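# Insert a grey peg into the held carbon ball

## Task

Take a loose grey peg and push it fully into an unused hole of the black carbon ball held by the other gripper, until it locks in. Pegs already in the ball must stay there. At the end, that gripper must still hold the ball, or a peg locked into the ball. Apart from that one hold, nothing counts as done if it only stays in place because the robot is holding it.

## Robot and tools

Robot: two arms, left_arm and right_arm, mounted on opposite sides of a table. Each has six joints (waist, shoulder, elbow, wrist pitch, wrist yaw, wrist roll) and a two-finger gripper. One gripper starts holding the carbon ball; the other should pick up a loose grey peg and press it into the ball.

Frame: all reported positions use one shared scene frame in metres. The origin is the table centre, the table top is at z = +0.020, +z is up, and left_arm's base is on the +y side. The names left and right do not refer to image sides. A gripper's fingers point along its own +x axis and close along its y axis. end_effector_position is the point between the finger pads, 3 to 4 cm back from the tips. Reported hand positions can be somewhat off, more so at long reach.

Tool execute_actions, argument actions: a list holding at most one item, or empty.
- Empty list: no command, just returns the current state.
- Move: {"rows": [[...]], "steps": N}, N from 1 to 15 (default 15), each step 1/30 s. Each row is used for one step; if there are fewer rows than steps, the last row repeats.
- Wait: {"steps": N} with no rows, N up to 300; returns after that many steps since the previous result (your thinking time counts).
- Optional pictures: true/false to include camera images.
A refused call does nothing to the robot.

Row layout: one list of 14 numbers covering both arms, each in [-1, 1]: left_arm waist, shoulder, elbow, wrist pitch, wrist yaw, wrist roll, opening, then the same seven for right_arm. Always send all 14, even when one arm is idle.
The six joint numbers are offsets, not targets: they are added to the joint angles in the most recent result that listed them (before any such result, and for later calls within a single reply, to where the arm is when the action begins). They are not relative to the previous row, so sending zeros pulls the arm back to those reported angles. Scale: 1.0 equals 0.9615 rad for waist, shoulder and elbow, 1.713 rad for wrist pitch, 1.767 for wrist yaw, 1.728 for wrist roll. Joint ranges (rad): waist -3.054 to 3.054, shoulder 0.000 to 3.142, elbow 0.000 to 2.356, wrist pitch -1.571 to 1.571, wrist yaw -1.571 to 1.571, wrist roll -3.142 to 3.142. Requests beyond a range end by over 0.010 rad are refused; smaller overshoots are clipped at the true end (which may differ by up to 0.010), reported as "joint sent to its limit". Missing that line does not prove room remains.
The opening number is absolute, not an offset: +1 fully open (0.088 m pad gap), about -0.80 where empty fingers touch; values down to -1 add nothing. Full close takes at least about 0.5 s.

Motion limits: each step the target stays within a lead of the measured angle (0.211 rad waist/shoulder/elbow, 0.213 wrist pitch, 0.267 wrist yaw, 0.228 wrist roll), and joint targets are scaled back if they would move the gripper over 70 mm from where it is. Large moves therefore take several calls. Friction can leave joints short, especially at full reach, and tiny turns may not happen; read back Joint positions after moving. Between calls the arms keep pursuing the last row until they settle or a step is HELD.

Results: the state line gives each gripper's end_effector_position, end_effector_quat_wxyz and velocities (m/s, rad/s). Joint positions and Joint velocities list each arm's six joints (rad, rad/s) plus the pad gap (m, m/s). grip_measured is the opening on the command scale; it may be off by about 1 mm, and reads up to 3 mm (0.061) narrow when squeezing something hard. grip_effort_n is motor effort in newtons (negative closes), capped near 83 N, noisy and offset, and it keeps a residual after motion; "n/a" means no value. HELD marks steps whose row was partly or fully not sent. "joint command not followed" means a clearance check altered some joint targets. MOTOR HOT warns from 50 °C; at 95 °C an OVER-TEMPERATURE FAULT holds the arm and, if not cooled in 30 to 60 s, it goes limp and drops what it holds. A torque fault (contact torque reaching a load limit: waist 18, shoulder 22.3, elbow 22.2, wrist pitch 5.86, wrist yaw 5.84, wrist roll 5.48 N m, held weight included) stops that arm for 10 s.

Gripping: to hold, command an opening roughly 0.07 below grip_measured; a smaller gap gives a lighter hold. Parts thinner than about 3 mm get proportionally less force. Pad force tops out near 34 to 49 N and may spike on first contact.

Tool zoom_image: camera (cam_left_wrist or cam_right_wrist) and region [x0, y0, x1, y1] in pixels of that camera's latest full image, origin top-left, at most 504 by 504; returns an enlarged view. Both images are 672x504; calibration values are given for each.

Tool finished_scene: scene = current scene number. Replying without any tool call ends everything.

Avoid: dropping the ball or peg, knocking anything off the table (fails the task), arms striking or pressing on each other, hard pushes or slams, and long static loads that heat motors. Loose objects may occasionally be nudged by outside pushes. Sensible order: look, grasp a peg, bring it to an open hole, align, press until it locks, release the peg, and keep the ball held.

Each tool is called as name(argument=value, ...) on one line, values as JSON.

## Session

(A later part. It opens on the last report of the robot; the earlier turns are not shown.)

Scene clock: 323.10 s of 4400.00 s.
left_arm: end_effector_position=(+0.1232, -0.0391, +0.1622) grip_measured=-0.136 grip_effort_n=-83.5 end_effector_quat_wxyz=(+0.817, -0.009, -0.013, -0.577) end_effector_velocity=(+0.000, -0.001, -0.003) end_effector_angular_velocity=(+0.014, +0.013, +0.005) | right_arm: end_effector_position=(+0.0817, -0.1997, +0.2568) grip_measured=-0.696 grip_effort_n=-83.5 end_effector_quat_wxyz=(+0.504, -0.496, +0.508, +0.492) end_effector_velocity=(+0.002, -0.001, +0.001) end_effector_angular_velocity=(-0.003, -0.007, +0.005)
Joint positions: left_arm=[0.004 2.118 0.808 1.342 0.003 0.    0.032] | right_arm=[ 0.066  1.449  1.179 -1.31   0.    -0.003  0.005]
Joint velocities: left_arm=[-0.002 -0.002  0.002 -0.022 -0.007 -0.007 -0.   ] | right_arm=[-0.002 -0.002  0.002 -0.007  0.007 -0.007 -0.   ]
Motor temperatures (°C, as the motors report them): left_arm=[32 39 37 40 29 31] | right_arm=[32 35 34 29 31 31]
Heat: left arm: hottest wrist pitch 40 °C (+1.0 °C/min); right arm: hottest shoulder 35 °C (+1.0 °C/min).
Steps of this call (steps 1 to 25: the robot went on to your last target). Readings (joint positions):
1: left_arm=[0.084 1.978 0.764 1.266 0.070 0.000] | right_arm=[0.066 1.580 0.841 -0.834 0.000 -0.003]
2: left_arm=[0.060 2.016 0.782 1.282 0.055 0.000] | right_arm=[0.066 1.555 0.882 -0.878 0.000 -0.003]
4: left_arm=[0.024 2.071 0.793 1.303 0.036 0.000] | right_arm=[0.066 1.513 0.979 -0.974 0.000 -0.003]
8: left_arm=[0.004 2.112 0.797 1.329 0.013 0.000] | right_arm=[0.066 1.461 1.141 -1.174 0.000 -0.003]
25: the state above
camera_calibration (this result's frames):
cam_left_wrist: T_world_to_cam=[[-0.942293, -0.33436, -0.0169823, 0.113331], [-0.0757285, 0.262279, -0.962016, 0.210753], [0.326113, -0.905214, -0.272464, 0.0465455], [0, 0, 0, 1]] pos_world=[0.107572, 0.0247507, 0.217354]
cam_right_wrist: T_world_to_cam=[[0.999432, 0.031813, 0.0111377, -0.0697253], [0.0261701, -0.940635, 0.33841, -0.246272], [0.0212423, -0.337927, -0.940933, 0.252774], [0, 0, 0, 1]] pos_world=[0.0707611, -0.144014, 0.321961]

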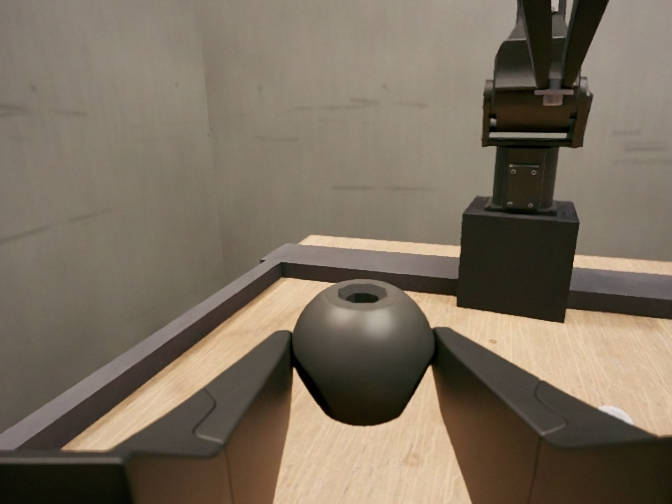

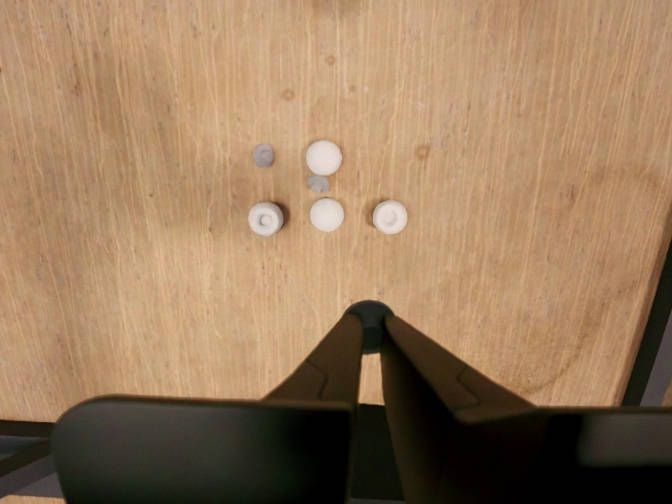

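execute_actions(actions=[{"rows": [[0,0,0,-0.011,0,0,-0.22, -0.005,0.02,0.022,0,0,0,-0.76],[0,0,0,-0.011,0,0,-0.22, -0.013,0.05,0.055,-0.002,0,0,-0.76],[0,0,0,-0.011,0,0,-0.22, -0.024,0.09,0.098,-0.004,0,0,-0.76],[0,0,0,-0.011,0,0,-0.22, -0.035,0.135,0.147,-0.006,0,0,-0.76],[0,0,0,-0.011,0,0,-0.22, -0.047,0.18,0.196,-0.008,0,0,-0.76],[0,0,0,-0.011,0,0,-0.22, -0.059,0.225,0.245,-0.01,0,0,-0.76],[0,0,0,-0.011,0,0,-0.22, -0.071,0.27,0.294,-0.011,0,0,-0.76],[0,0,0,-0.011,0,0,-0.22, -0.083,0.315,0.343,-0.013,0,0,-0.76],[0,0,0,-0.011,0,0,-0.22, -0.094,0.36,0.392,-0.015,0,0,-0.76],[0,0,0,-0.011,0,0,-0.22, -0.106,0.405,0.44,-0.017,0,0,-0.76],[0,0,0,-0.011,0,0,-0.22, -0.118,0.45,0.49,-0.018,0,0,-0.76],[0,0,0,-0.011,0,0,-0.22, -0.128,0.49,0.533,-0.02,0,0,-0.76],[0,0,0,-0.011,0,0,-0.22, -0.136,0.52,0.566,-0.021,0,0,-0.76],[0,0,0,-0.011,0,0,-0.22, -0.143,0.545,0.593,-0.022,0,0,-0.76]], "steps": 15}], pictures=false)

execute_actions(actions=[{"steps": 20}])

Scene clock: 357.77 s of 4400.00 s.
left_arm: end_effector_position=(+0.1232, -0.0392, +0.1586) grip_measured=-0.136 grip_effort_n=-83.5 end_effector_quat_wxyz=(+0.817, -0.004, -0.006, -0.577) end_effector_velocity=(-0.000, +0.000, -0.004) end_effector_angular_velocity=(+0.018, +0.014, +0.005) | right_arm: end_effector_position=(+0.1261, -0.0846, +0.2556) grip_measured=-0.696 grip_effort_n=-83.5 end_effector_quat_wxyz=(+0.536, -0.462, +0.532, +0.465) end_effector_velocity=(+0.111, +0.173, -0.076) end_effector_angular_velocity=(-0.069, +0.017, -0.234)
Joint positions: left_arm=[0.004 2.118 0.808 1.325 0.003 0.    0.032] | right_arm=[-0.05   1.891  1.662 -1.336  0.    -0.003  0.005]
Joint velocities: left_arm=[-0.002 -0.002 -0.002 -0.022 -0.007 -0.007 -0.   ] | right_arm=[-0.242  0.808  0.774 -0.037 -0.007 -0.007 -0.   ]
Motor temperatures (°C, as the motors report them): left_arm=[32 39 36 41 29 31] | right_arm=[32 35 37 29 31 31]
Heat: left arm: hottest wrist pitch 41 °C (+1.0 °C/min); right arm: hottest elbow 37 °C (+2.0 °C/min).
Steps of this call (steps 1 to 30: the robot went on to your last target; steps 31 to 90: nothing new was sent; then 31.17 s passed at rest; steps 91 to 105: all 15 steps of this action). Readings (joint positions):
91: left_arm=[0.004 2.118 0.808 1.341 0.003 0.000] | right_arm=[0.066 1.450 1.180 -1.311 0.000 -0.003]
92: left_arm=[0.004 2.118 0.808 1.337 0.003 0.000] | right_arm=[0.066 1.455 1.187 -1.315 0.000 -0.003]
94: left_arm=[0.004 2.118 0.808 1.331 0.003 0.000] | right_arm=[0.058 1.490 1.227 -1.319 0.000 -0.003]
98: left_arm=[0.004 2.118 0.808 1.327 0.003 0.000] | right_arm=[0.022 1.626 1.377 -1.323 0.000 -0.003]
105: the state above

Scene clock: 358.43 s of 4400.00 s.
left_arm: end_effector_position=(+0.1232, -0.0392, +0.1586) grip_measured=-0.136 grip_effort_n=-83.5 end_effector_quat_wxyz=(+0.817, -0.004, -0.006, -0.577) end_effector_velocity=(-0.000, +0.000, -0.004) end_effector_angular_velocity=(+0.018, +0.014, +0.005) | right_arm: end_effector_position=(+0.1350, -0.0698, +0.2508) grip_measured=-0.696 grip_effort_n=-83.5 end_effector_quat_wxyz=(+0.539, -0.458, +0.537, +0.459) end_effector_velocity=(-0.000, +0.001, +0.000) end_effector_angular_velocity=(+0.008, +0.006, +0.005)
Joint positions: left_arm=[0.004 2.118 0.808 1.325 0.003 0.    0.032] | right_arm=[-0.068  1.959  1.736 -1.345  0.    -0.003  0.005]
Joint velocities: left_arm=[-0.002 -0.002 -0.002 -0.022 -0.007 -0.007 -0.   ] | right_arm=[-0.002 -0.002 -0.002  0.007 -0.007 -0.007 -0.   ]
Motor temperatures (°C, as the motors report them): left_arm=[32 40 36 41 29 31] | right_arm=[32 35 37 29 31 31]
Heat: left arm: hottest wrist pitch 41 °C (+1.0 °C/min); right arm: hottest elbow 37 °C (+2.0 °C/min).
Steps of this call (steps 1 to 20: the robot went on to your last target). Readings (joint positions):
1: left_arm=[0.004 2.118 0.808 1.325 0.003 0.000] | right_arm=[-0.056 1.913 1.682 -1.336 0.000 -0.003]
2: left_arm=[0.004 2.118 0.808 1.325 0.003 0.000] | right_arm=[-0.061 1.928 1.695 -1.339 0.000 -0.003]
4: left_arm=[0.004 2.118 0.808 1.325 0.003 0.000] | right_arm=[-0.066 1.946 1.710 -1.343 0.000 -0.003]
8: left_arm=[0.004 2.118 0.808 1.325 0.003 0.000] | right_arm=[-0.067 1.955 1.728 -1.344 0.000 -0.003]
20: the state above
camera_calibration (this result's frames):
cam_left_wrist: T_world_to_cam=[[-0.942261, -0.334451, -0.0169207, 0.113309], [-0.0812745, 0.27741, -0.957308, 0.207783], [0.324867, -0.900659, -0.288575, 0.0483502], [0, 0, 0, 1]] pos_world=[0.107947, 0.0238022, 0.214783]
cam_right_wrist: T_world_to_cam=[[0.994712, -0.102024, 0.0118089, -0.135899], [-0.100247, -0.939471, 0.327636, -0.103655], [-0.0223325, -0.327087, -0.94473, 0.297514], [0, 0, 0, 1]] pos_world=[0.131433, -0.0139326, 0.316636]

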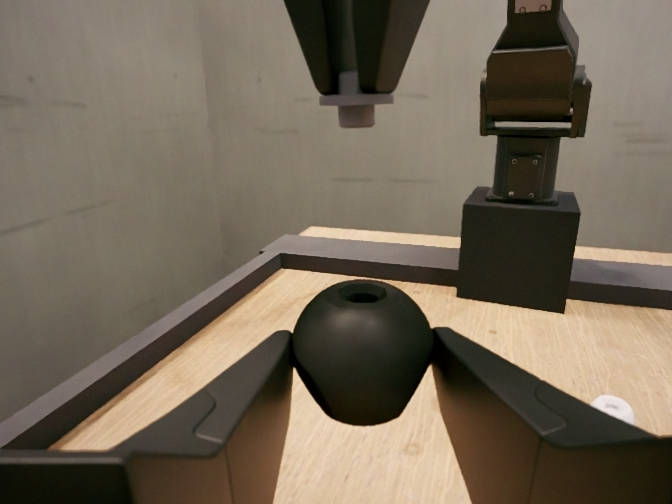

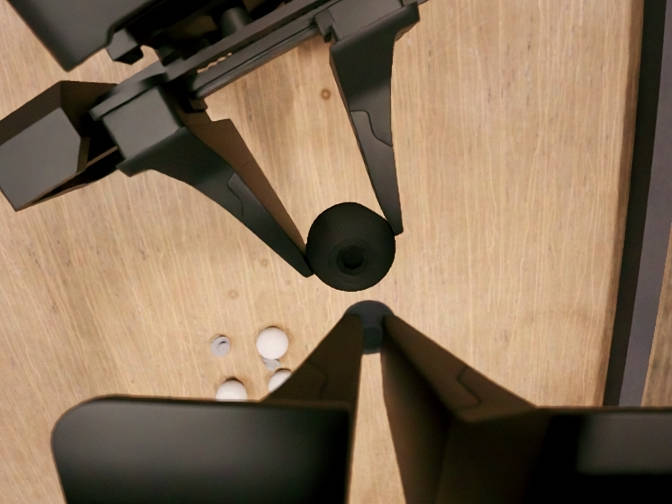

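zoom_image(camera="cam_right_wrist", region=[270, 190, 470, 370])

zoom_image(camera="cam_left_wrist", region=[260, 60, 460, 340])

Region (270, 190, 470, 370) of cam_right_wrist's 672x504 image, scaled by 2.520, with more detail than that image has; it fills the top 454 rows of this view, and the rest is white.

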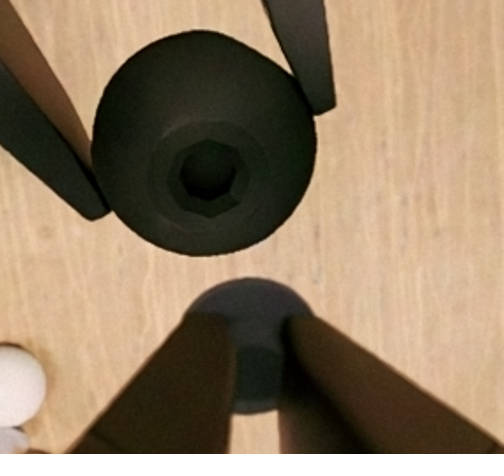

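Region (260, 60, 460, 340) of cam_left_wrist's 672x504 image, scaled by 1.800, with more detail than that image has; it fills the left 360 columns of this view, and the rest is white.

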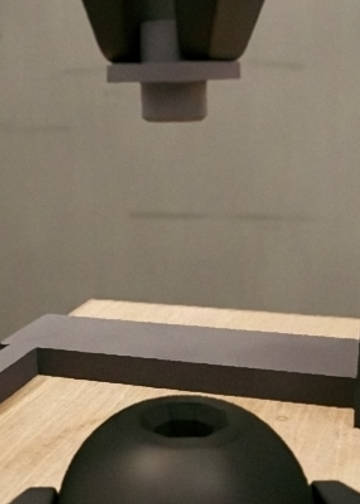

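execute_actions(actions=[{"rows": [[0,0,0,0,0,0,-0.22, 0.004,0.014,-0.02,0.006,0,0,-0.76],[0,0,0,0,0,0,-0.22, 0.006,0.016,-0.03,0.013,0,0,-0.76],[0,0,0,0,0,0,-0.22, 0.008,0.018,-0.045,0.022,0,0,-0.76],[0,0,0,0,0,0,-0.22, 0.0105,0.02,-0.06,0.031,0,0,-0.76],[0,0,0,0,0,0,-0.22, 0.0105,0.022,-0.075,0.04,0,0,-0.76],[0,0,0,0,0,0,-0.22, 0.0105,0.024,-0.088,0.048,0,0,-0.76],[0,0,0,0,0,0,-0.22, 0.0105,0.026,-0.097,0.054,0,0,-0.76]], "steps": 15}], pictures=false)

execute_actions(actions=[{"steps": 15}])

zoom_image(camera="cam_right_wrist", region=[270, 190, 470, 370])

zoom_image(camera="cam_left_wrist", region=[270, 160, 450, 340])

Scene clock: 400.50 s of 4400.00 s.
left_arm: end_effector_position=(+0.1232, -0.0392, +0.1586) grip_measured=-0.136 grip_effort_n=-83.5 end_effector_quat_wxyz=(+0.817, -0.004, -0.006, -0.577) end_effector_velocity=(-0.000, +0.000, -0.001) end_effector_angular_velocity=(+0.009, -0.004, +0.005) | right_arm: end_effector_position=(+0.1327, -0.0680, +0.2256) grip_measured=-0.696 grip_effort_n=-83.5 end_effector_quat_wxyz=(+0.535, -0.462, +0.538, +0.460) end_effector_velocity=(+0.001, +0.007, +0.002) end_effector_angular_velocity=(+0.040, -0.014, +0.024)
Joint positions: left_arm=[0.004 2.118 0.808 1.325 0.003 0.    0.032] | right_arm=[-0.061  1.974  1.657 -1.259  0.    -0.003  0.005]
Joint velocities: left_arm=[-0.002 -0.002 -0.002 -0.007 -0.007  0.007  0.   ] | right_arm=[ 0.002 -0.007 -0.002  0.037  0.007 -0.022 -0.   ]
Motor temperatures (°C, as the motors report them): left_arm=[32 43 36 40 29 31] | right_arm=[32 37 39 29 31 31]
Heat: left arm: hottest shoulder 43 °C (+3.0 °C/min); right arm: hottest elbow 39 °C (+3.0 °C/min).
Steps of this call (steps 1 to 15: the robot went on to your last target; steps 16 to 90: nothing new was sent; then 38.57 s passed at rest; steps 91 to 105: all 15 steps of this action). Readings (joint positions):
91: left_arm=[0.004 2.118 0.808 1.325 0.003 0.000] | right_arm=[-0.068 1.959 1.736 -1.345 0.000 -0.003]
92: left_arm=[0.004 2.118 0.808 1.325 0.003 0.000] | right_arm=[-0.068 1.959 1.735 -1.343 0.000 -0.003]
94: left_arm=[0.004 2.118 0.808 1.325 0.003 0.000] | right_arm=[-0.067 1.959 1.724 -1.323 0.000 -0.003]
98: left_arm=[0.004 2.118 0.808 1.325 0.003 0.000] | right_arm=[-0.062 1.964 1.680 -1.281 0.000 -0.003]
105: the state above

Scene clock: 401.00 s of 4400.00 s.
left_arm: end_effector_position=(+0.1232, -0.0392, +0.1586) grip_measured=-0.136 grip_effort_n=-83.5 end_effector_quat_wxyz=(+0.817, -0.004, -0.006, -0.577) end_effector_velocity=(-0.001, +0.001, -0.002) end_effector_angular_velocity=(-0.000, +0.008, +0.005) | right_arm: end_effector_position=(+0.1327, -0.0678, +0.2252) grip_measured=-0.696 grip_effort_n=-83.5 end_effector_quat_wxyz=(+0.535, -0.462, +0.537, +0.460) end_effector_velocity=(-0.003, -0.002, +0.000) end_effector_angular_velocity=(-0.004, +0.023, +0.005)
Joint positions: left_arm=[0.004 2.118 0.808 1.325 0.003 0.    0.032] | right_arm=[-0.061  1.974  1.655 -1.256  0.    -0.003  0.005]
Joint velocities: left_arm=[-0.002  0.002 -0.007  0.007 -0.007 -0.007 -0.   ] | right_arm=[-0.002 -0.002 -0.002 -0.007 -0.022 -0.007 -0.   ]
Motor temperatures (°C, as the motors report them): left_arm=[32 43 36 40 29 31] | right_arm=[32 37 39 29 31 31]
Heat: left arm: hottest shoulder 43 °C (+3.0 °C/min); right arm: hottest elbow 39 °C (+3.0 °C/min).
Steps of this call (steps 1 to 15: the robot went on to your last target). Readings (joint positions):
1: left_arm=[0.004 2.118 0.808 1.325 0.003 0.000] | right_arm=[-0.061 1.974 1.657 -1.257 0.000 -0.003]
2: left_arm=[0.004 2.118 0.808 1.325 0.003 0.000] | right_arm=[-0.061 1.974 1.657 -1.257 0.000 -0.003]
4: left_arm=[0.004 2.118 0.808 1.325 0.003 0.000] | right_arm=[-0.061 1.974 1.656 -1.256 0.000 -0.003]
8: left_arm=[0.004 2.118 0.808 1.325 0.003 0.000] | right_arm=[-0.061 1.974 1.655 -1.256 0.000 -0.003]
15: the state above
All arms were judged still, so your last target was given up. Only a new action makes them travel on or press farther. Fingers that are still opening or closing keep moving.
camera_calibration (this result's frames):
cam_left_wrist: T_world_to_cam=[[-0.942261, -0.334451, -0.0169207, 0.113309], [-0.0812745, 0.27741, -0.957308, 0.207783], [0.324867, -0.900659, -0.288575, 0.0483502], [0, 0, 0, 1]] pos_world=[0.107947, 0.0238022, 0.214783]
cam_right_wrist: T_world_to_cam=[[0.9954, -0.095121, 0.0114511, -0.132668], [-0.0934848, -0.938144, 0.333388, -0.0956714], [-0.0209694, -0.332924, -0.94272, 0.272831], [0, 0, 0, 1]] pos_world=[0.128835, -0.0115409, 0.290618]

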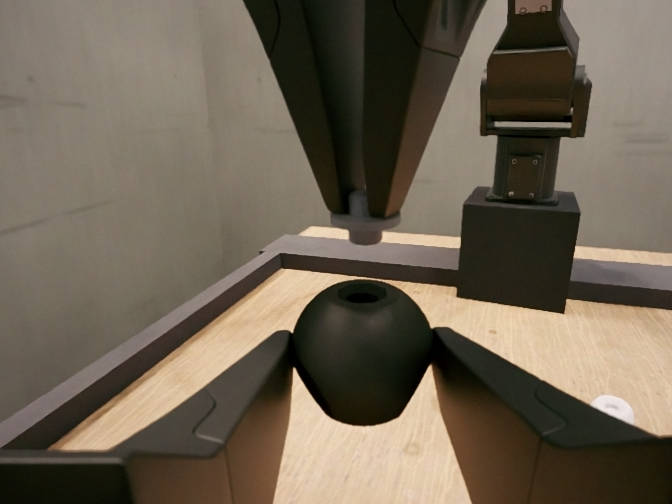

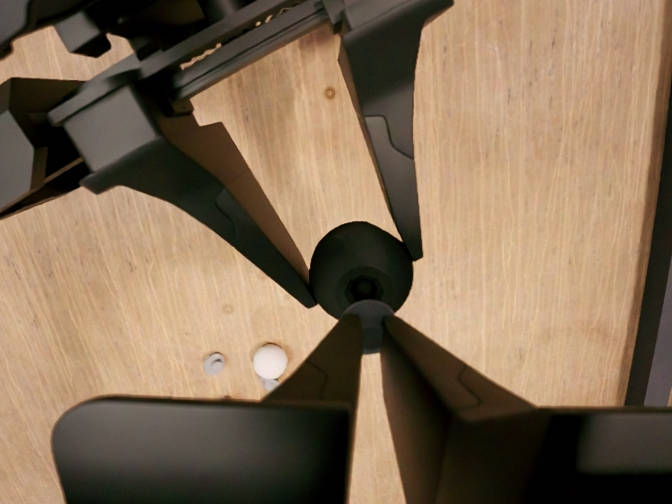

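Region (270, 190, 470, 370) of cam_right_wrist's 672x504 image, scaled by 2.520, with more detail than that image has; it fills the top 454 rows of this view, and the rest is white.

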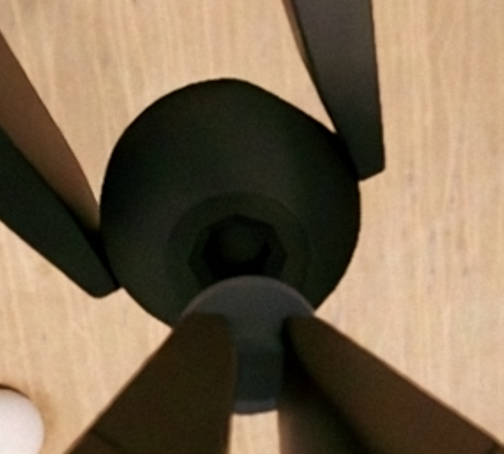

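Region (270, 160, 450, 340) of cam_left_wrist's 672x504 image, scaled by 2.800, with more detail than that image has.

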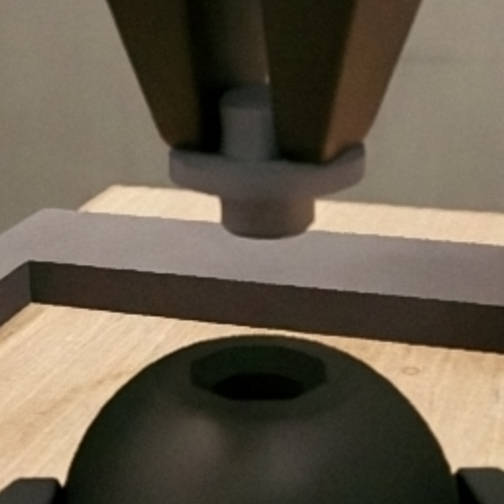

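execute_actions(actions=[{"rows": [[0,0,0,0,0,0,-0.22, -0.0057,0,-0.02,0.006,0,0,-0.76],[0,0,0,0,0,0,-0.22, -0.0057,0,-0.028,0.011,0,0,-0.76],[0,0,0,0,0,0,-0.22, -0.0057,0,-0.036,0.016,0,0,-0.76],[0,0,0,0,0,0,-0.22, -0.0057,0,-0.044,0.021,0,0,-0.76],[0,0,0,0,0,0,-0.22, -0.0057,0,-0.05,0.025,0,0,-0.76],[0,0,0,0,0,0,-0.22, -0.0057,0,-0.054,0.0275,0,0,-0.76]], "steps": 15}], pictures=false)

execute_actions(actions=[{"steps": 12}])

zoom_image(camera="cam_right_wrist", region=[270, 190, 470, 370])

zoom_image(camera="cam_left_wrist", region=[270, 160, 450, 340])

Scene clock: 439.90 s of 4400.00 s.
left_arm: end_effector_position=(+0.1232, -0.0392, +0.1586) grip_measured=-0.136 grip_effort_n=-83.5 end_effector_quat_wxyz=(+0.817, -0.004, -0.006, -0.577) end_effector_velocity=(-0.003, -0.000, -0.001) end_effector_angular_velocity=(+0.004, +0.009, -0.000) | right_arm: end_effector_position=(+0.1334, -0.0677, +0.2156) grip_measured=-0.696 grip_effort_n=-83.5 end_effector_quat_wxyz=(+0.537, -0.460, +0.536, +0.461) end_effector_velocity=(+0.001, -0.005, -0.000) end_effector_angular_velocity=(-0.013, -0.005, +0.005)
Joint positions: left_arm=[0.004 2.118 0.808 1.325 0.003 0.    0.032] | right_arm=[-0.063  1.974  1.617 -1.212  0.    -0.003  0.005]
Joint velocities: left_arm=[-0.007 -0.002 -0.002 -0.007 -0.007 -0.007 -0.   ] | right_arm=[-0.002 -0.007 -0.012 -0.007  0.007 -0.007 -0.   ]
Motor temperatures (°C, as the motors report them): left_arm=[32 44 35 41 29 31] | right_arm=[32 39 36 29 31 31]
Heat: left arm: hottest shoulder 44 °C (+2.0 °C/min); right arm: hottest shoulder 39 °C (+1.0 °C/min).
Steps of this call (steps 1 to 90: nothing new was sent; then 35.40 s passed at rest; steps 91 to 105: all 15 steps of this action). Readings (joint positions):
91: left_arm=[0.004 2.118 0.808 1.325 0.003 0.000] | right_arm=[-0.061 1.974 1.654 -1.254 0.000 -0.003]
92: left_arm=[0.004 2.118 0.808 1.325 0.003 0.000] | right_arm=[-0.061 1.974 1.651 -1.250 0.000 -0.003]
94: left_arm=[0.004 2.118 0.808 1.325 0.003 0.000] | right_arm=[-0.061 1.974 1.643 -1.239 0.000 -0.003]
98: left_arm=[0.004 2.118 0.808 1.325 0.003 0.000] | right_arm=[-0.062 1.974 1.623 -1.221 0.000 -0.003]
105: the state above

Scene clock: 440.30 s of 4400.00 s.
left_arm: end_effector_position=(+0.1232, -0.0392, +0.1586) grip_measured=-0.136 grip_effort_n=-83.5 end_effector_quat_wxyz=(+0.817, -0.004, -0.006, -0.577) end_effector_velocity=(-0.000, +0.000, -0.004) end_effector_angular_velocity=(+0.009, +0.011, +0.005) | right_arm: end_effector_position=(+0.1334, -0.0677, +0.2153) grip_measured=-0.696 grip_effort_n=-83.5 end_effector_quat_wxyz=(+0.537, -0.460, +0.536, +0.461) end_effector_velocity=(+0.000, +0.002, +0.001) end_effector_angular_velocity=(+0.013, +0.005, -0.010)
Joint positions: left_arm=[0.004 2.118 0.808 1.325 0.003 0.    0.032] | right_arm=[-0.063  1.974  1.616 -1.211  0.    -0.003  0.005]
Joint velocities: left_arm=[-0.002  0.002 -0.002 -0.007 -0.007 -0.007 -0.   ] | right_arm=[-0.002 -0.002  0.002  0.007 -0.007  0.007 -0.   ]
Motor temperatures (°C, as the motors report them): left_arm=[32 44 35 41 29 31] | right_arm=[32 39 36 29 31 31]
Heat: left arm: hottest shoulder 44 °C (+2.0 °C/min); right arm: hottest shoulder 39 °C (+1.0 °C/min).
Steps of this call (steps 1 to 12: the robot went on to your last target). Readings (joint positions):
1: left_arm=[0.004 2.118 0.808 1.325 0.003 0.000] | right_arm=[-0.063 1.974 1.617 -1.212 0.000 -0.003]
2: left_arm=[0.004 2.118 0.808 1.325 0.003 0.000] | right_arm=[-0.063 1.974 1.617 -1.212 0.000 -0.003]
4: left_arm=[0.004 2.118 0.808 1.325 0.003 0.000] | right_arm=[-0.063 1.974 1.616 -1.211 0.000 -0.003]
8: left_arm=[0.004 2.118 0.808 1.325 0.003 0.000] | right_arm=[-0.063 1.974 1.616 -1.211 0.000 -0.003]
12: the state above
camera_calibration (this result's frames):
cam_left_wrist: T_world_to_cam=[[-0.942261, -0.334451, -0.0169207, 0.113309], [-0.0812745, 0.27741, -0.957308, 0.207783], [0.324867, -0.900659, -0.288575, 0.0483502], [0, 0, 0, 1]] pos_world=[0.107947, 0.0238022, 0.214783]
cam_right_wrist: T_world_to_cam=[[0.995207, -0.0970807, 0.0117642, -0.133454], [-0.0955484, -0.939709, 0.328355, -0.0909872], [-0.020822, -0.327906, -0.944481, 0.264273], [0, 0, 0, 1]] pos_world=[0.129623, -0.0118006, 0.281047]

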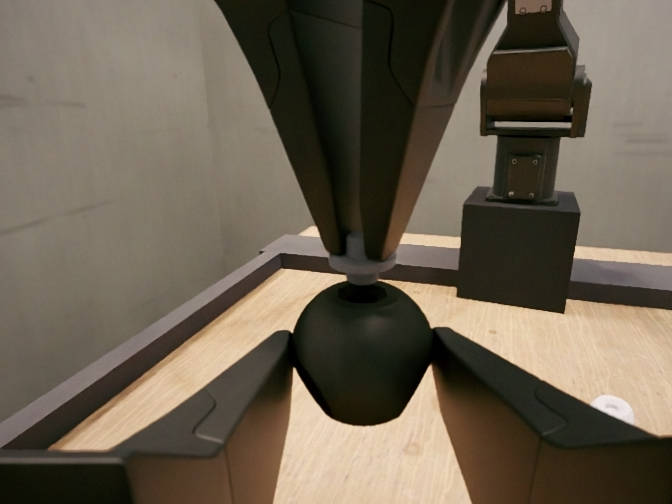

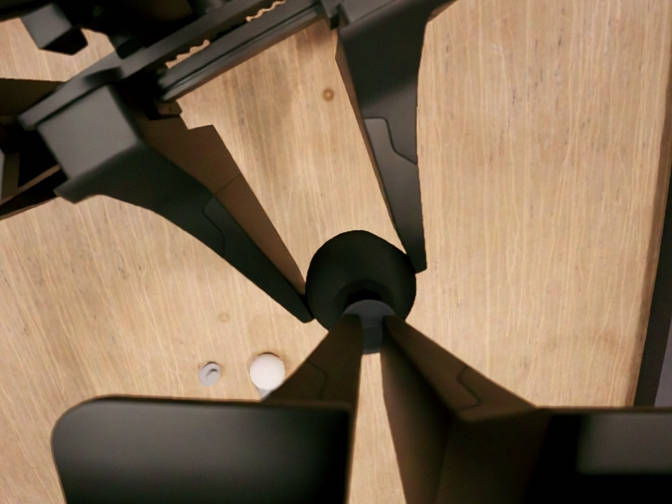

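Region (270, 190, 470, 370) of cam_right_wrist's 672x504 image, scaled by 2.520, with more detail than that image has; it fills the top 454 rows of this view, and the rest is white.

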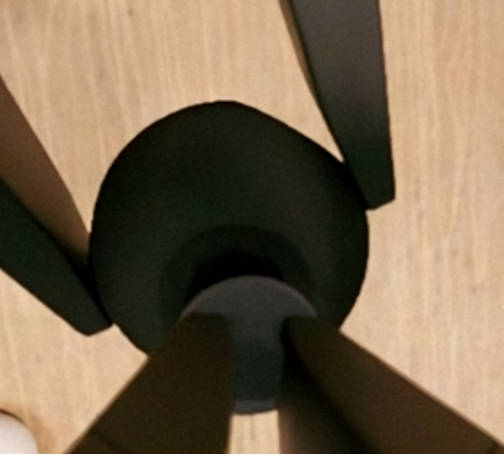

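Region (270, 160, 450, 340) of cam_left_wrist's 672x504 image, scaled by 2.800, with more detail than that image has.

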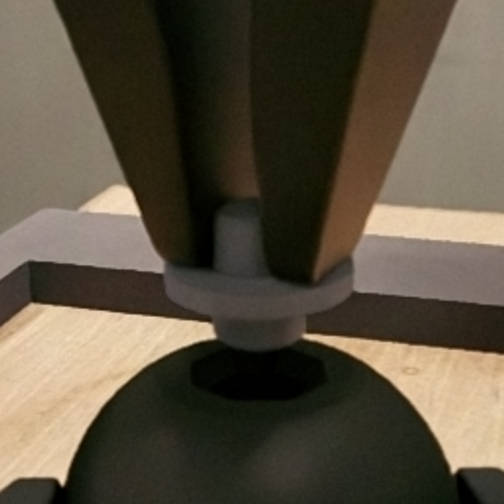

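execute_actions(actions=[{"rows": [[0,0,0,0,0,0,-0.22, 0,0,-0.016,0.004,0,0,-0.76],[0,0,0,0,0,0,-0.22, 0,0,-0.02,0.006,0,0,-0.76],[0,0,0,0,0,0,-0.22, 0,0,-0.024,0.008,0,0,-0.76],[0,0,0,0,0,0,-0.22, 0,0,-0.027,0.01,0,0,-0.76],[0,0,0,0,0,0,-0.22, 0,0,-0.03,0.012,0,0,-0.76],[0,0,0,0,0,0,-0.22, 0,0,-0.034,0.0145,0,0,-0.76]], "steps": 15}], pictures=false)

execute_actions(actions=[{"steps": 10}])

zoom_image(camera="cam_left_wrist", region=[270, 200, 450, 380])

Scene clock: 455.07 s of 4400.00 s.
left_arm: end_effector_position=(+0.1232, -0.0392, +0.1583) grip_measured=-0.136 grip_effort_n=-83.5 end_effector_quat_wxyz=(+0.817, -0.004, -0.006, -0.577) end_effector_velocity=(-0.001, +0.001, -0.003) end_effector_angular_velocity=(+0.009, +0.011, +0.005) | right_arm: end_effector_position=(+0.1335, -0.0675, +0.2108) grip_measured=-0.696 grip_effort_n=-83.5 end_effector_quat_wxyz=(+0.538, -0.459, +0.535, +0.461) end_effector_velocity=(+0.001, -0.004, -0.001) end_effector_angular_velocity=(-0.013, -0.005, +0.005)
Joint positions: left_arm=[0.004 2.118 0.808 1.324 0.003 0.    0.032] | right_arm=[-0.063  1.974  1.598 -1.19   0.    -0.003  0.005]
Joint velocities: left_arm=[-0.002 -0.002 -0.007 -0.007 -0.007 -0.007 -0.   ] | right_arm=[-0.002 -0.002 -0.007 -0.007  0.007 -0.007  0.   ]
Motor temperatures (°C, as the motors report them): left_arm=[32 45 35 41 29 31] | right_arm=[32 40 36 29 31 31]
Heat: left arm: hottest shoulder 45 °C (+2.0 °C/min); right arm: hottest shoulder 40 °C (+1.0 °C/min).
Steps of this call (steps 1 to 15: the robot went on to your last target; steps 16 to 90: nothing new was sent; then 11.27 s passed at rest; steps 91 to 105: all 15 steps of this action). Readings (joint positions):
91: left_arm=[0.004 2.118 0.808 1.325 0.003 0.000] | right_arm=[-0.063 1.974 1.616 -1.210 0.000 -0.003]
92: left_arm=[0.004 2.118 0.808 1.325 0.003 0.000] | right_arm=[-0.063 1.974 1.614 -1.208 0.000 -0.003]
94: left_arm=[0.004 2.118 0.808 1.325 0.003 0.000] | right_arm=[-0.063 1.974 1.611 -1.204 0.000 -0.003]
98: left_arm=[0.004 2.118 0.808 1.325 0.003 0.000] | right_arm=[-0.063 1.974 1.601 -1.193 0.000 -0.003]
105: the state above

Scene clock: 455.40 s of 4400.00 s.
left_arm: end_effector_position=(+0.1232, -0.0392, +0.1583) grip_measured=-0.136 grip_effort_n=-83.5 end_effector_quat_wxyz=(+0.817, -0.004, -0.006, -0.577) end_effector_velocity=(+0.002, +0.001, -0.001) end_effector_angular_velocity=(+0.004, +0.009, +0.010) | right_arm: end_effector_position=(+0.1334, -0.0675, +0.2107) grip_measured=-0.696 grip_effort_n=-83.5 end_effector_quat_wxyz=(+0.538, -0.459, +0.535, +0.461) end_effector_velocity=(+0.002, -0.002, +0.000) end_effector_angular_velocity=(-0.008, -0.006, +0.005)
Joint positions: left_arm=[0.004 2.118 0.808 1.324 0.003 0.    0.032] | right_arm=[-0.063  1.974  1.598 -1.189  0.    -0.003  0.005]
Joint velocities: left_arm=[ 0.002 -0.002 -0.002 -0.007 -0.007 -0.007 -0.   ] | right_arm=[-0.002 -0.002 -0.002 -0.007  0.007 -0.007 -0.   ]
Motor temperatures (°C, as the motors report them): left_arm=[32 45 35 41 29 31] | right_arm=[32 40 36 29 31 31]
Heat: left arm: hottest shoulder 45 °C (+2.0 °C/min); right arm: hottest shoulder 40 °C (+1.0 °C/min).
Steps of this call (steps 1 to 10: the robot went on to your last target). Readings (joint positions):
1: left_arm=[0.004 2.118 0.808 1.324 0.003 0.000] | right_arm=[-0.063 1.974 1.598 -1.189 0.000 -0.003]
2: left_arm=[0.004 2.118 0.808 1.324 0.003 0.000] | right_arm=[-0.063 1.974 1.598 -1.189 0.000 -0.003]
4: left_arm=[0.004 2.118 0.808 1.324 0.003 0.000] | right_arm=[-0.063 1.974 1.598 -1.189 0.000 -0.003]
8: left_arm=[0.004 2.118 0.808 1.324 0.003 0.000] | right_arm=[-0.063 1.974 1.598 -1.189 0.000 -0.003]
10: the state above
camera_calibration (this result's frames):
cam_left_wrist: T_world_to_cam=[[-0.942268, -0.334433, -0.0169172, 0.113306], [-0.0816441, 0.278441, -0.956977, 0.207579], [0.324755, -0.900347, -0.289671, 0.048474], [0, 0, 0, 1]] pos_world=[0.10797, 0.0237381, 0.214607]
cam_right_wrist: T_world_to_cam=[[0.995201, -0.0971209, 0.0119653, -0.133454], [-0.0957225, -0.940817, 0.325115, -0.0886987], [-0.0203183, -0.3247, -0.945599, 0.260387], [0, 0, 0, 1]] pos_world=[0.129614, -0.0118627, 0.276656]

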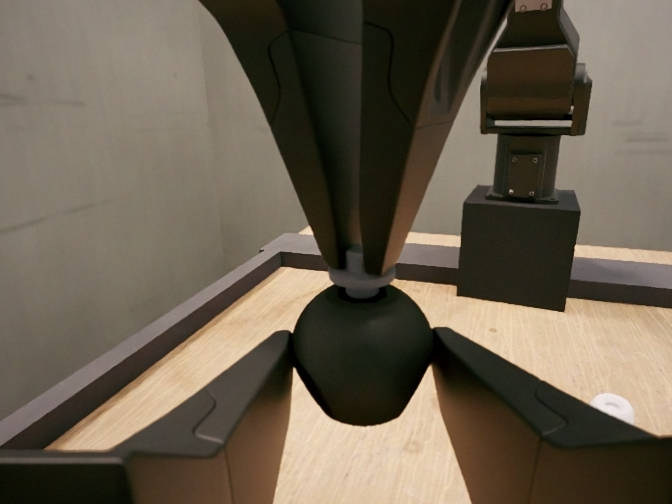

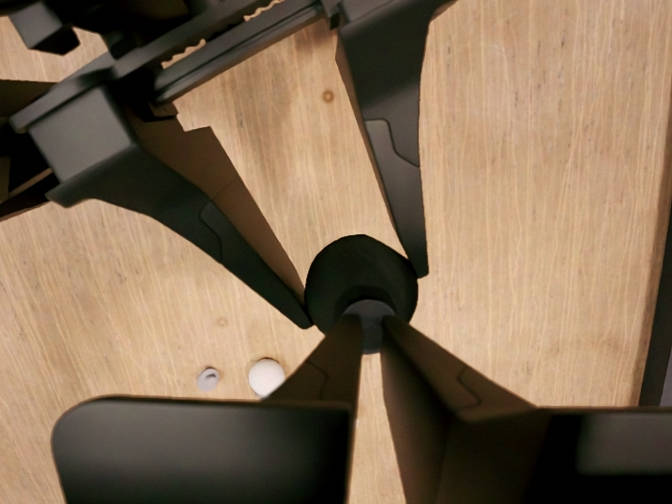

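Region (270, 200, 450, 380) of cam_left_wrist's 672x504 image, scaled by 2.800, with more detail than that image has.

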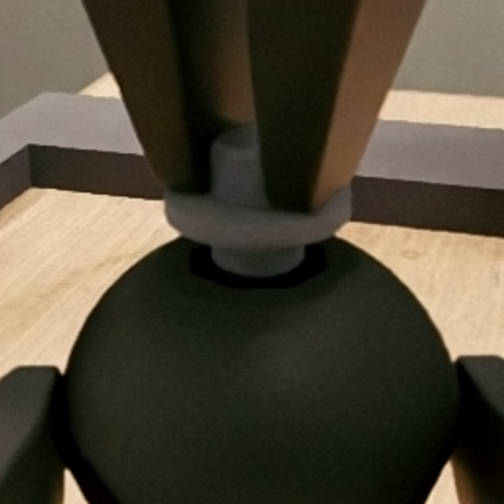

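zoom_image(camera="cam_right_wrist", region=[290, 220, 450, 370])

Region (290, 220, 450, 370) of cam_right_wrist's 672x504 image, scaled by 3.150, with more detail than that image has; it fills the top 472 rows of this view, and the rest is white.

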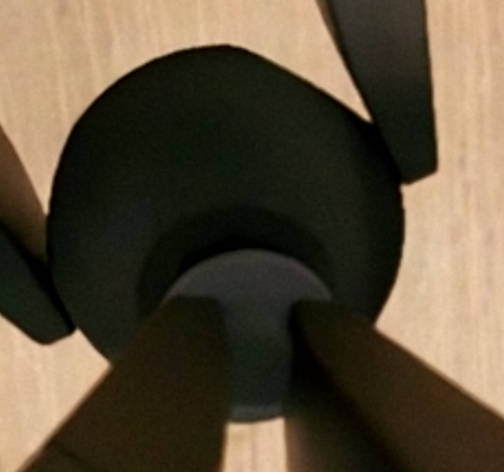

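execute_actions(actions=[{"rows": [[0,0,0,0,0,0,-0.22, 0,0,-0.018,0.002,0,0,-0.76],[0,0,0,0,0,0,-0.22, 0,0,-0.021,0.004,0,0,-0.76],[0,0,0,0,0,0,-0.22, 0,0,-0.024,0.005,0,0,-0.76],[0,0,0,0,0,0,-0.22, 0,0,-0.027,0.007,0,0,-0.76],[0,0,0,0,0,0,-0.22, 0,0,-0.03,0.008,0,0,-0.76],[0,0,0,0,0,0,-0.22, 0,0,-0.033,0.01,0,0,-0.76],[0,0,0,0,0,0,-0.22, 0,0,-0.036,0.011,0,0,-0.76]], "steps": 15}], pictures=false)

execute_actions(actions=[{"steps": 10}])

zoom_image(camera="cam_left_wrist", region=[270, 200, 450, 380])

Scene clock: 482.80 s of 4400.00 s.
left_arm: end_effector_position=(+0.1232, -0.0392, +0.1567) grip_measured=-0.136 grip_effort_n=-83.5 end_effector_quat_wxyz=(+0.817, -0.002, -0.003, -0.577) end_effector_velocity=(+0.002, +0.001, -0.001) end_effector_angular_velocity=(+0.004, +0.009, +0.010) | right_arm: end_effector_position=(+0.1334, -0.0679, +0.2068) grip_measured=-0.696 grip_effort_n=-83.5 end_effector_quat_wxyz=(+0.539, -0.459, +0.535, +0.462) end_effector_velocity=(+0.001, -0.004, -0.001) end_effector_angular_velocity=(-0.013, -0.005, +0.005)
Joint positions: left_arm=[0.004 2.118 0.808 1.317 0.003 0.    0.032] | right_arm=[-0.063  1.974  1.582 -1.172  0.    -0.003  0.005]
Joint velocities: left_arm=[ 0.002 -0.002 -0.002 -0.007 -0.007 -0.007 -0.   ] | right_arm=[-0.002 -0.002 -0.007 -0.007  0.007 -0.007  0.   ]
Motor temperatures (°C, as the motors report them): left_arm=[32 45 35 42 29 31] | right_arm=[32 41 35 29 31 31]
Heat: left arm: hottest shoulder 45 °C (+1.0 °C/min); right arm: hottest shoulder 41 °C (+3.0 °C/min).
Steps of this call (steps 1 to 15: the robot went on to your last target; steps 16 to 90: nothing new was sent; then 23.90 s passed at rest; steps 91 to 105: all 15 steps of this action). Readings (joint positions):
91: left_arm=[0.004 2.118 0.808 1.324 0.003 0.000] | right_arm=[-0.063 1.974 1.597 -1.189 0.000 -0.003]
92: left_arm=[0.004 2.118 0.808 1.323 0.003 0.000] | right_arm=[-0.063 1.974 1.596 -1.188 0.000 -0.003]
94: left_arm=[0.004 2.118 0.808 1.322 0.003 0.000] | right_arm=[-0.063 1.974 1.593 -1.184 0.000 -0.003]
98: left_arm=[0.004 2.118 0.808 1.318 0.003 0.000] | right_arm=[-0.063 1.974 1.585 -1.176 0.000 -0.003]
105: the state above

Scene clock: 483.13 s of 4400.00 s.
left_arm: end_effector_position=(+0.1232, -0.0392, +0.1566) grip_measured=-0.136 grip_effort_n=-83.5 end_effector_quat_wxyz=(+0.817, -0.002, -0.003, -0.577) end_effector_velocity=(+0.002, +0.001, +0.004) end_effector_angular_velocity=(-0.014, +0.003, +0.019) | right_arm: end_effector_position=(+0.1334, -0.0678, +0.2067) grip_measured=-0.696 grip_effort_n=-83.5 end_effector_quat_wxyz=(+0.539, -0.459, +0.535, +0.462) end_effector_velocity=(-0.002, +0.001, -0.001) end_effector_angular_velocity=(+0.006, +0.021, +0.005)
Joint positions: left_arm=[0.004 2.118 0.808 1.316 0.003 0.    0.032] | right_arm=[-0.063  1.974  1.582 -1.172  0.    -0.003  0.005]
Joint velocities: left_arm=[-0.002 -0.007 -0.002  0.007 -0.022 -0.007  0.   ] | right_arm=[-0.002  0.002 -0.002  0.007 -0.022 -0.007 -0.   ]
Motor temperatures (°C, as the motors report them): left_arm=[32 45 35 42 29 31] | right_arm=[32 41 35 29 31 31]
Heat: left arm: hottest shoulder 45 °C (+1.0 °C/min); right arm: hottest shoulder 41 °C (+3.0 °C/min).
Steps of this call (steps 1 to 10: the robot went on to your last target). Readings (joint positions):
1: left_arm=[0.004 2.118 0.808 1.317 0.003 0.000] | right_arm=[-0.063 1.974 1.582 -1.172 0.000 -0.003]
2: left_arm=[0.004 2.118 0.808 1.316 0.003 0.000] | right_arm=[-0.063 1.974 1.582 -1.172 0.000 -0.003]
4: left_arm=[0.004 2.118 0.808 1.316 0.003 0.000] | right_arm=[-0.063 1.974 1.582 -1.172 0.000 -0.003]
8: left_arm=[0.004 2.118 0.808 1.316 0.003 0.000] | right_arm=[-0.063 1.974 1.582 -1.172 0.000 -0.003]
10: the state above
camera_calibration (this result's frames):
cam_left_wrist: T_world_to_cam=[[-0.942311, -0.334312, -0.0168931, 0.113284], [-0.0841047, 0.285306, -0.954739, 0.206213], [0.324, -0.89824, -0.296965, 0.0492932], [0, 0, 0, 1]] pos_world=[0.108121, 0.0233155, 0.213431]
cam_right_wrist: T_world_to_cam=[[0.995198, -0.097139, 0.0120547, -0.133411], [-0.0957994, -0.941306, 0.323674, -0.0873587], [-0.0200942, -0.323275, -0.946092, 0.256695], [0, 0, 0, 1]] pos_world=[0.129559, -0.0122077, 0.272741]

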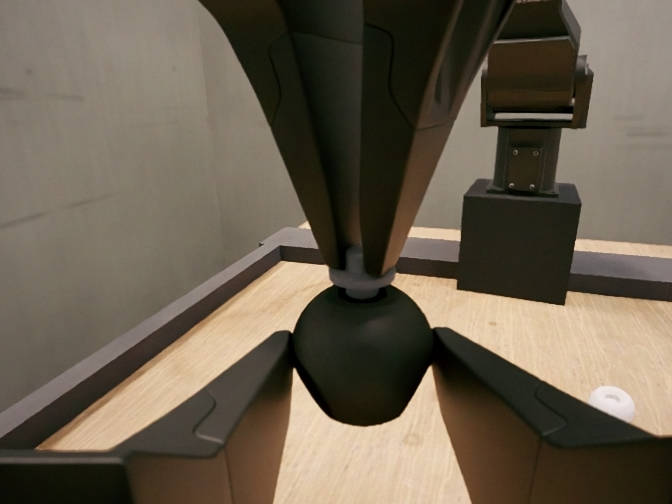

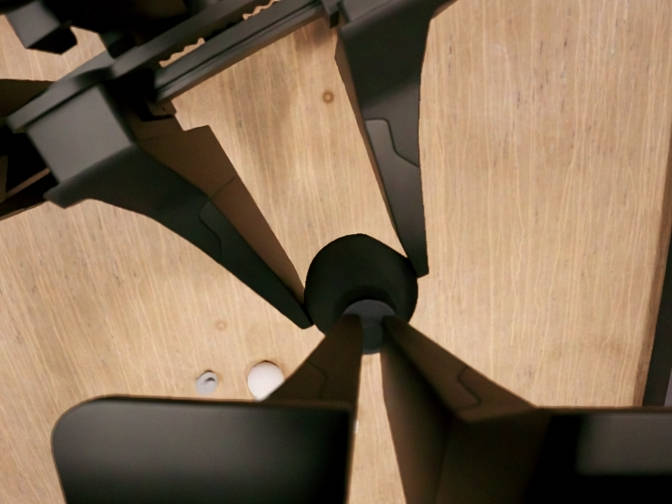

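Region (270, 200, 450, 380) of cam_left_wrist's 672x504 image, scaled by 2.800, with more detail than that image has.

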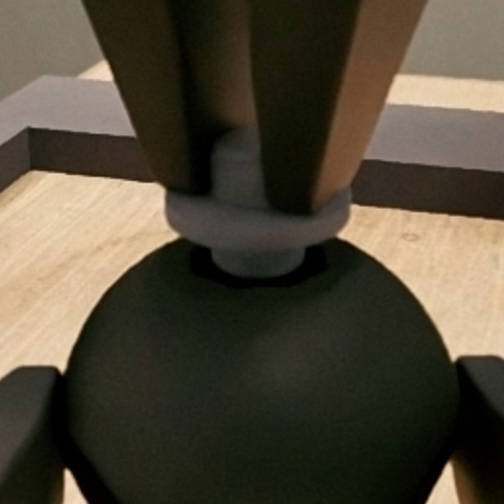

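execute_actions(actions=[{"rows": [[0,0,0,0.003,0,0,-0.22, 0.0055,0,0.014,0,0,0,-0.76]], "steps": 15}])

zoom_image(camera="cam_left_wrist", region=[270, 200, 450, 380])

Scene clock: 519.60 s of 4400.00 s.
left_arm: end_effector_position=(+0.1232, -0.0392, +0.1566) grip_measured=-0.136 grip_effort_n=-83.5 end_effector_quat_wxyz=(+0.817, -0.002, -0.003, -0.577) end_effector_velocity=(-0.000, +0.000, -0.004) end_effector_angular_velocity=(+0.018, +0.014, +0.005) | right_arm: end_effector_position=(+0.1330, -0.0668, +0.2076) grip_measured=-0.696 grip_effort_n=-83.5 end_effector_quat_wxyz=(+0.539, -0.458, +0.534, +0.463) end_effector_velocity=(-0.003, -0.005, -0.002) end_effector_angular_velocity=(-0.023, +0.026, -0.010)
Joint positions: left_arm=[0.004 2.118 0.808 1.316 0.003 0.    0.032] | right_arm=[-0.061  1.974  1.585 -1.172  0.    -0.003  0.005]
Joint velocities: left_arm=[-0.002 -0.002 -0.002 -0.022 -0.007 -0.007  0.   ] | right_arm=[-0.002  0.002 -0.002 -0.022 -0.022  0.007 -0.   ]
Motor temperatures (°C, as the motors report them): left_arm=[32 46 35 45 29 31] | right_arm=[32 42 35 29 31 31]
Heat: left arm: hottest shoulder 46 °C (+1.0 °C/min); right arm: hottest shoulder 42 °C (+2.0 °C/min).
Steps of this call (steps 1 to 15: the robot went on to your last target; steps 16 to 90: nothing new was sent; then 32.97 s passed at rest; steps 91 to 105: all 15 steps of this action). Readings (joint positions):
91: left_arm=[0.004 2.118 0.808 1.316 0.003 0.000] | right_arm=[-0.063 1.974 1.582 -1.172 0.000 -0.003]
92: left_arm=[0.004 2.118 0.808 1.316 0.003 0.000] | right_arm=[-0.063 1.974 1.582 -1.172 0.000 -0.003]
94: left_arm=[0.004 2.118 0.808 1.316 0.003 0.000] | right_arm=[-0.062 1.974 1.582 -1.172 0.000 -0.003]
98: left_arm=[0.004 2.118 0.808 1.316 0.003 0.000] | right_arm=[-0.061 1.974 1.584 -1.172 0.000 -0.003]
105: the state above
camera_calibration (this result's frames):
cam_left_wrist: T_world_to_cam=[[-0.942311, -0.334312, -0.0168931, 0.113284], [-0.0841047, 0.285306, -0.954739, 0.206213], [0.324, -0.89824, -0.296965, 0.0492932], [0, 0, 0, 1]] pos_world=[0.108121, 0.0233155, 0.213431]
cam_right_wrist: T_world_to_cam=[[0.995338, -0.0956616, 0.0122556, -0.132863], [-0.0945329, -0.942544, 0.320428, -0.0863556], [-0.0191013, -0.320093, -0.947193, 0.258121], [0, 0, 0, 1]] pos_world=[0.12901, -0.011481, 0.27379]

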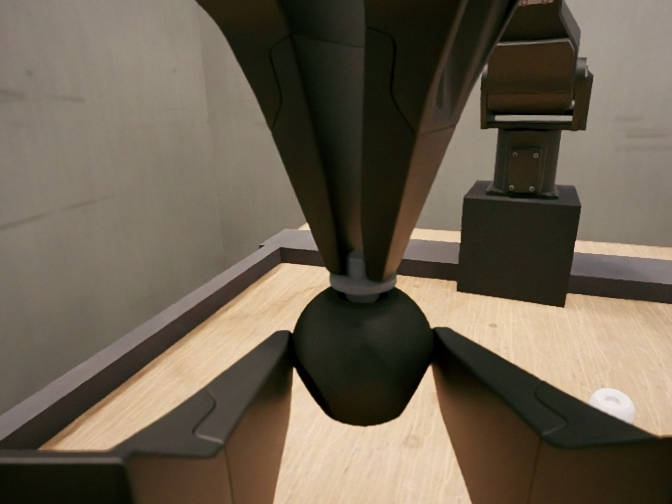

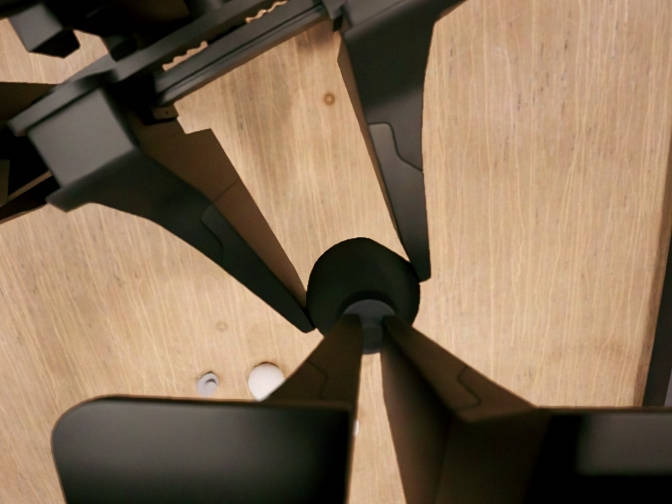

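Region (270, 200, 450, 380) of cam_left_wrist's 672x504 image, scaled by 2.800, with more detail than that image has.

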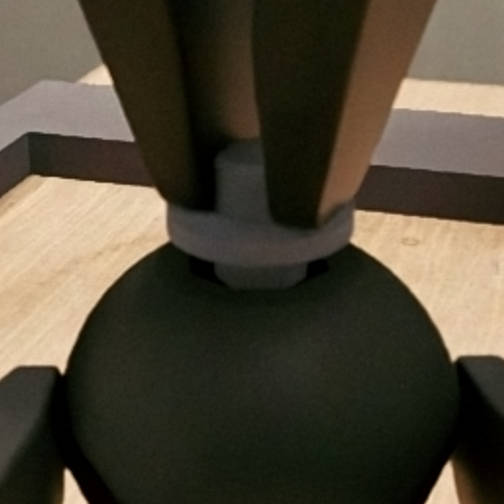

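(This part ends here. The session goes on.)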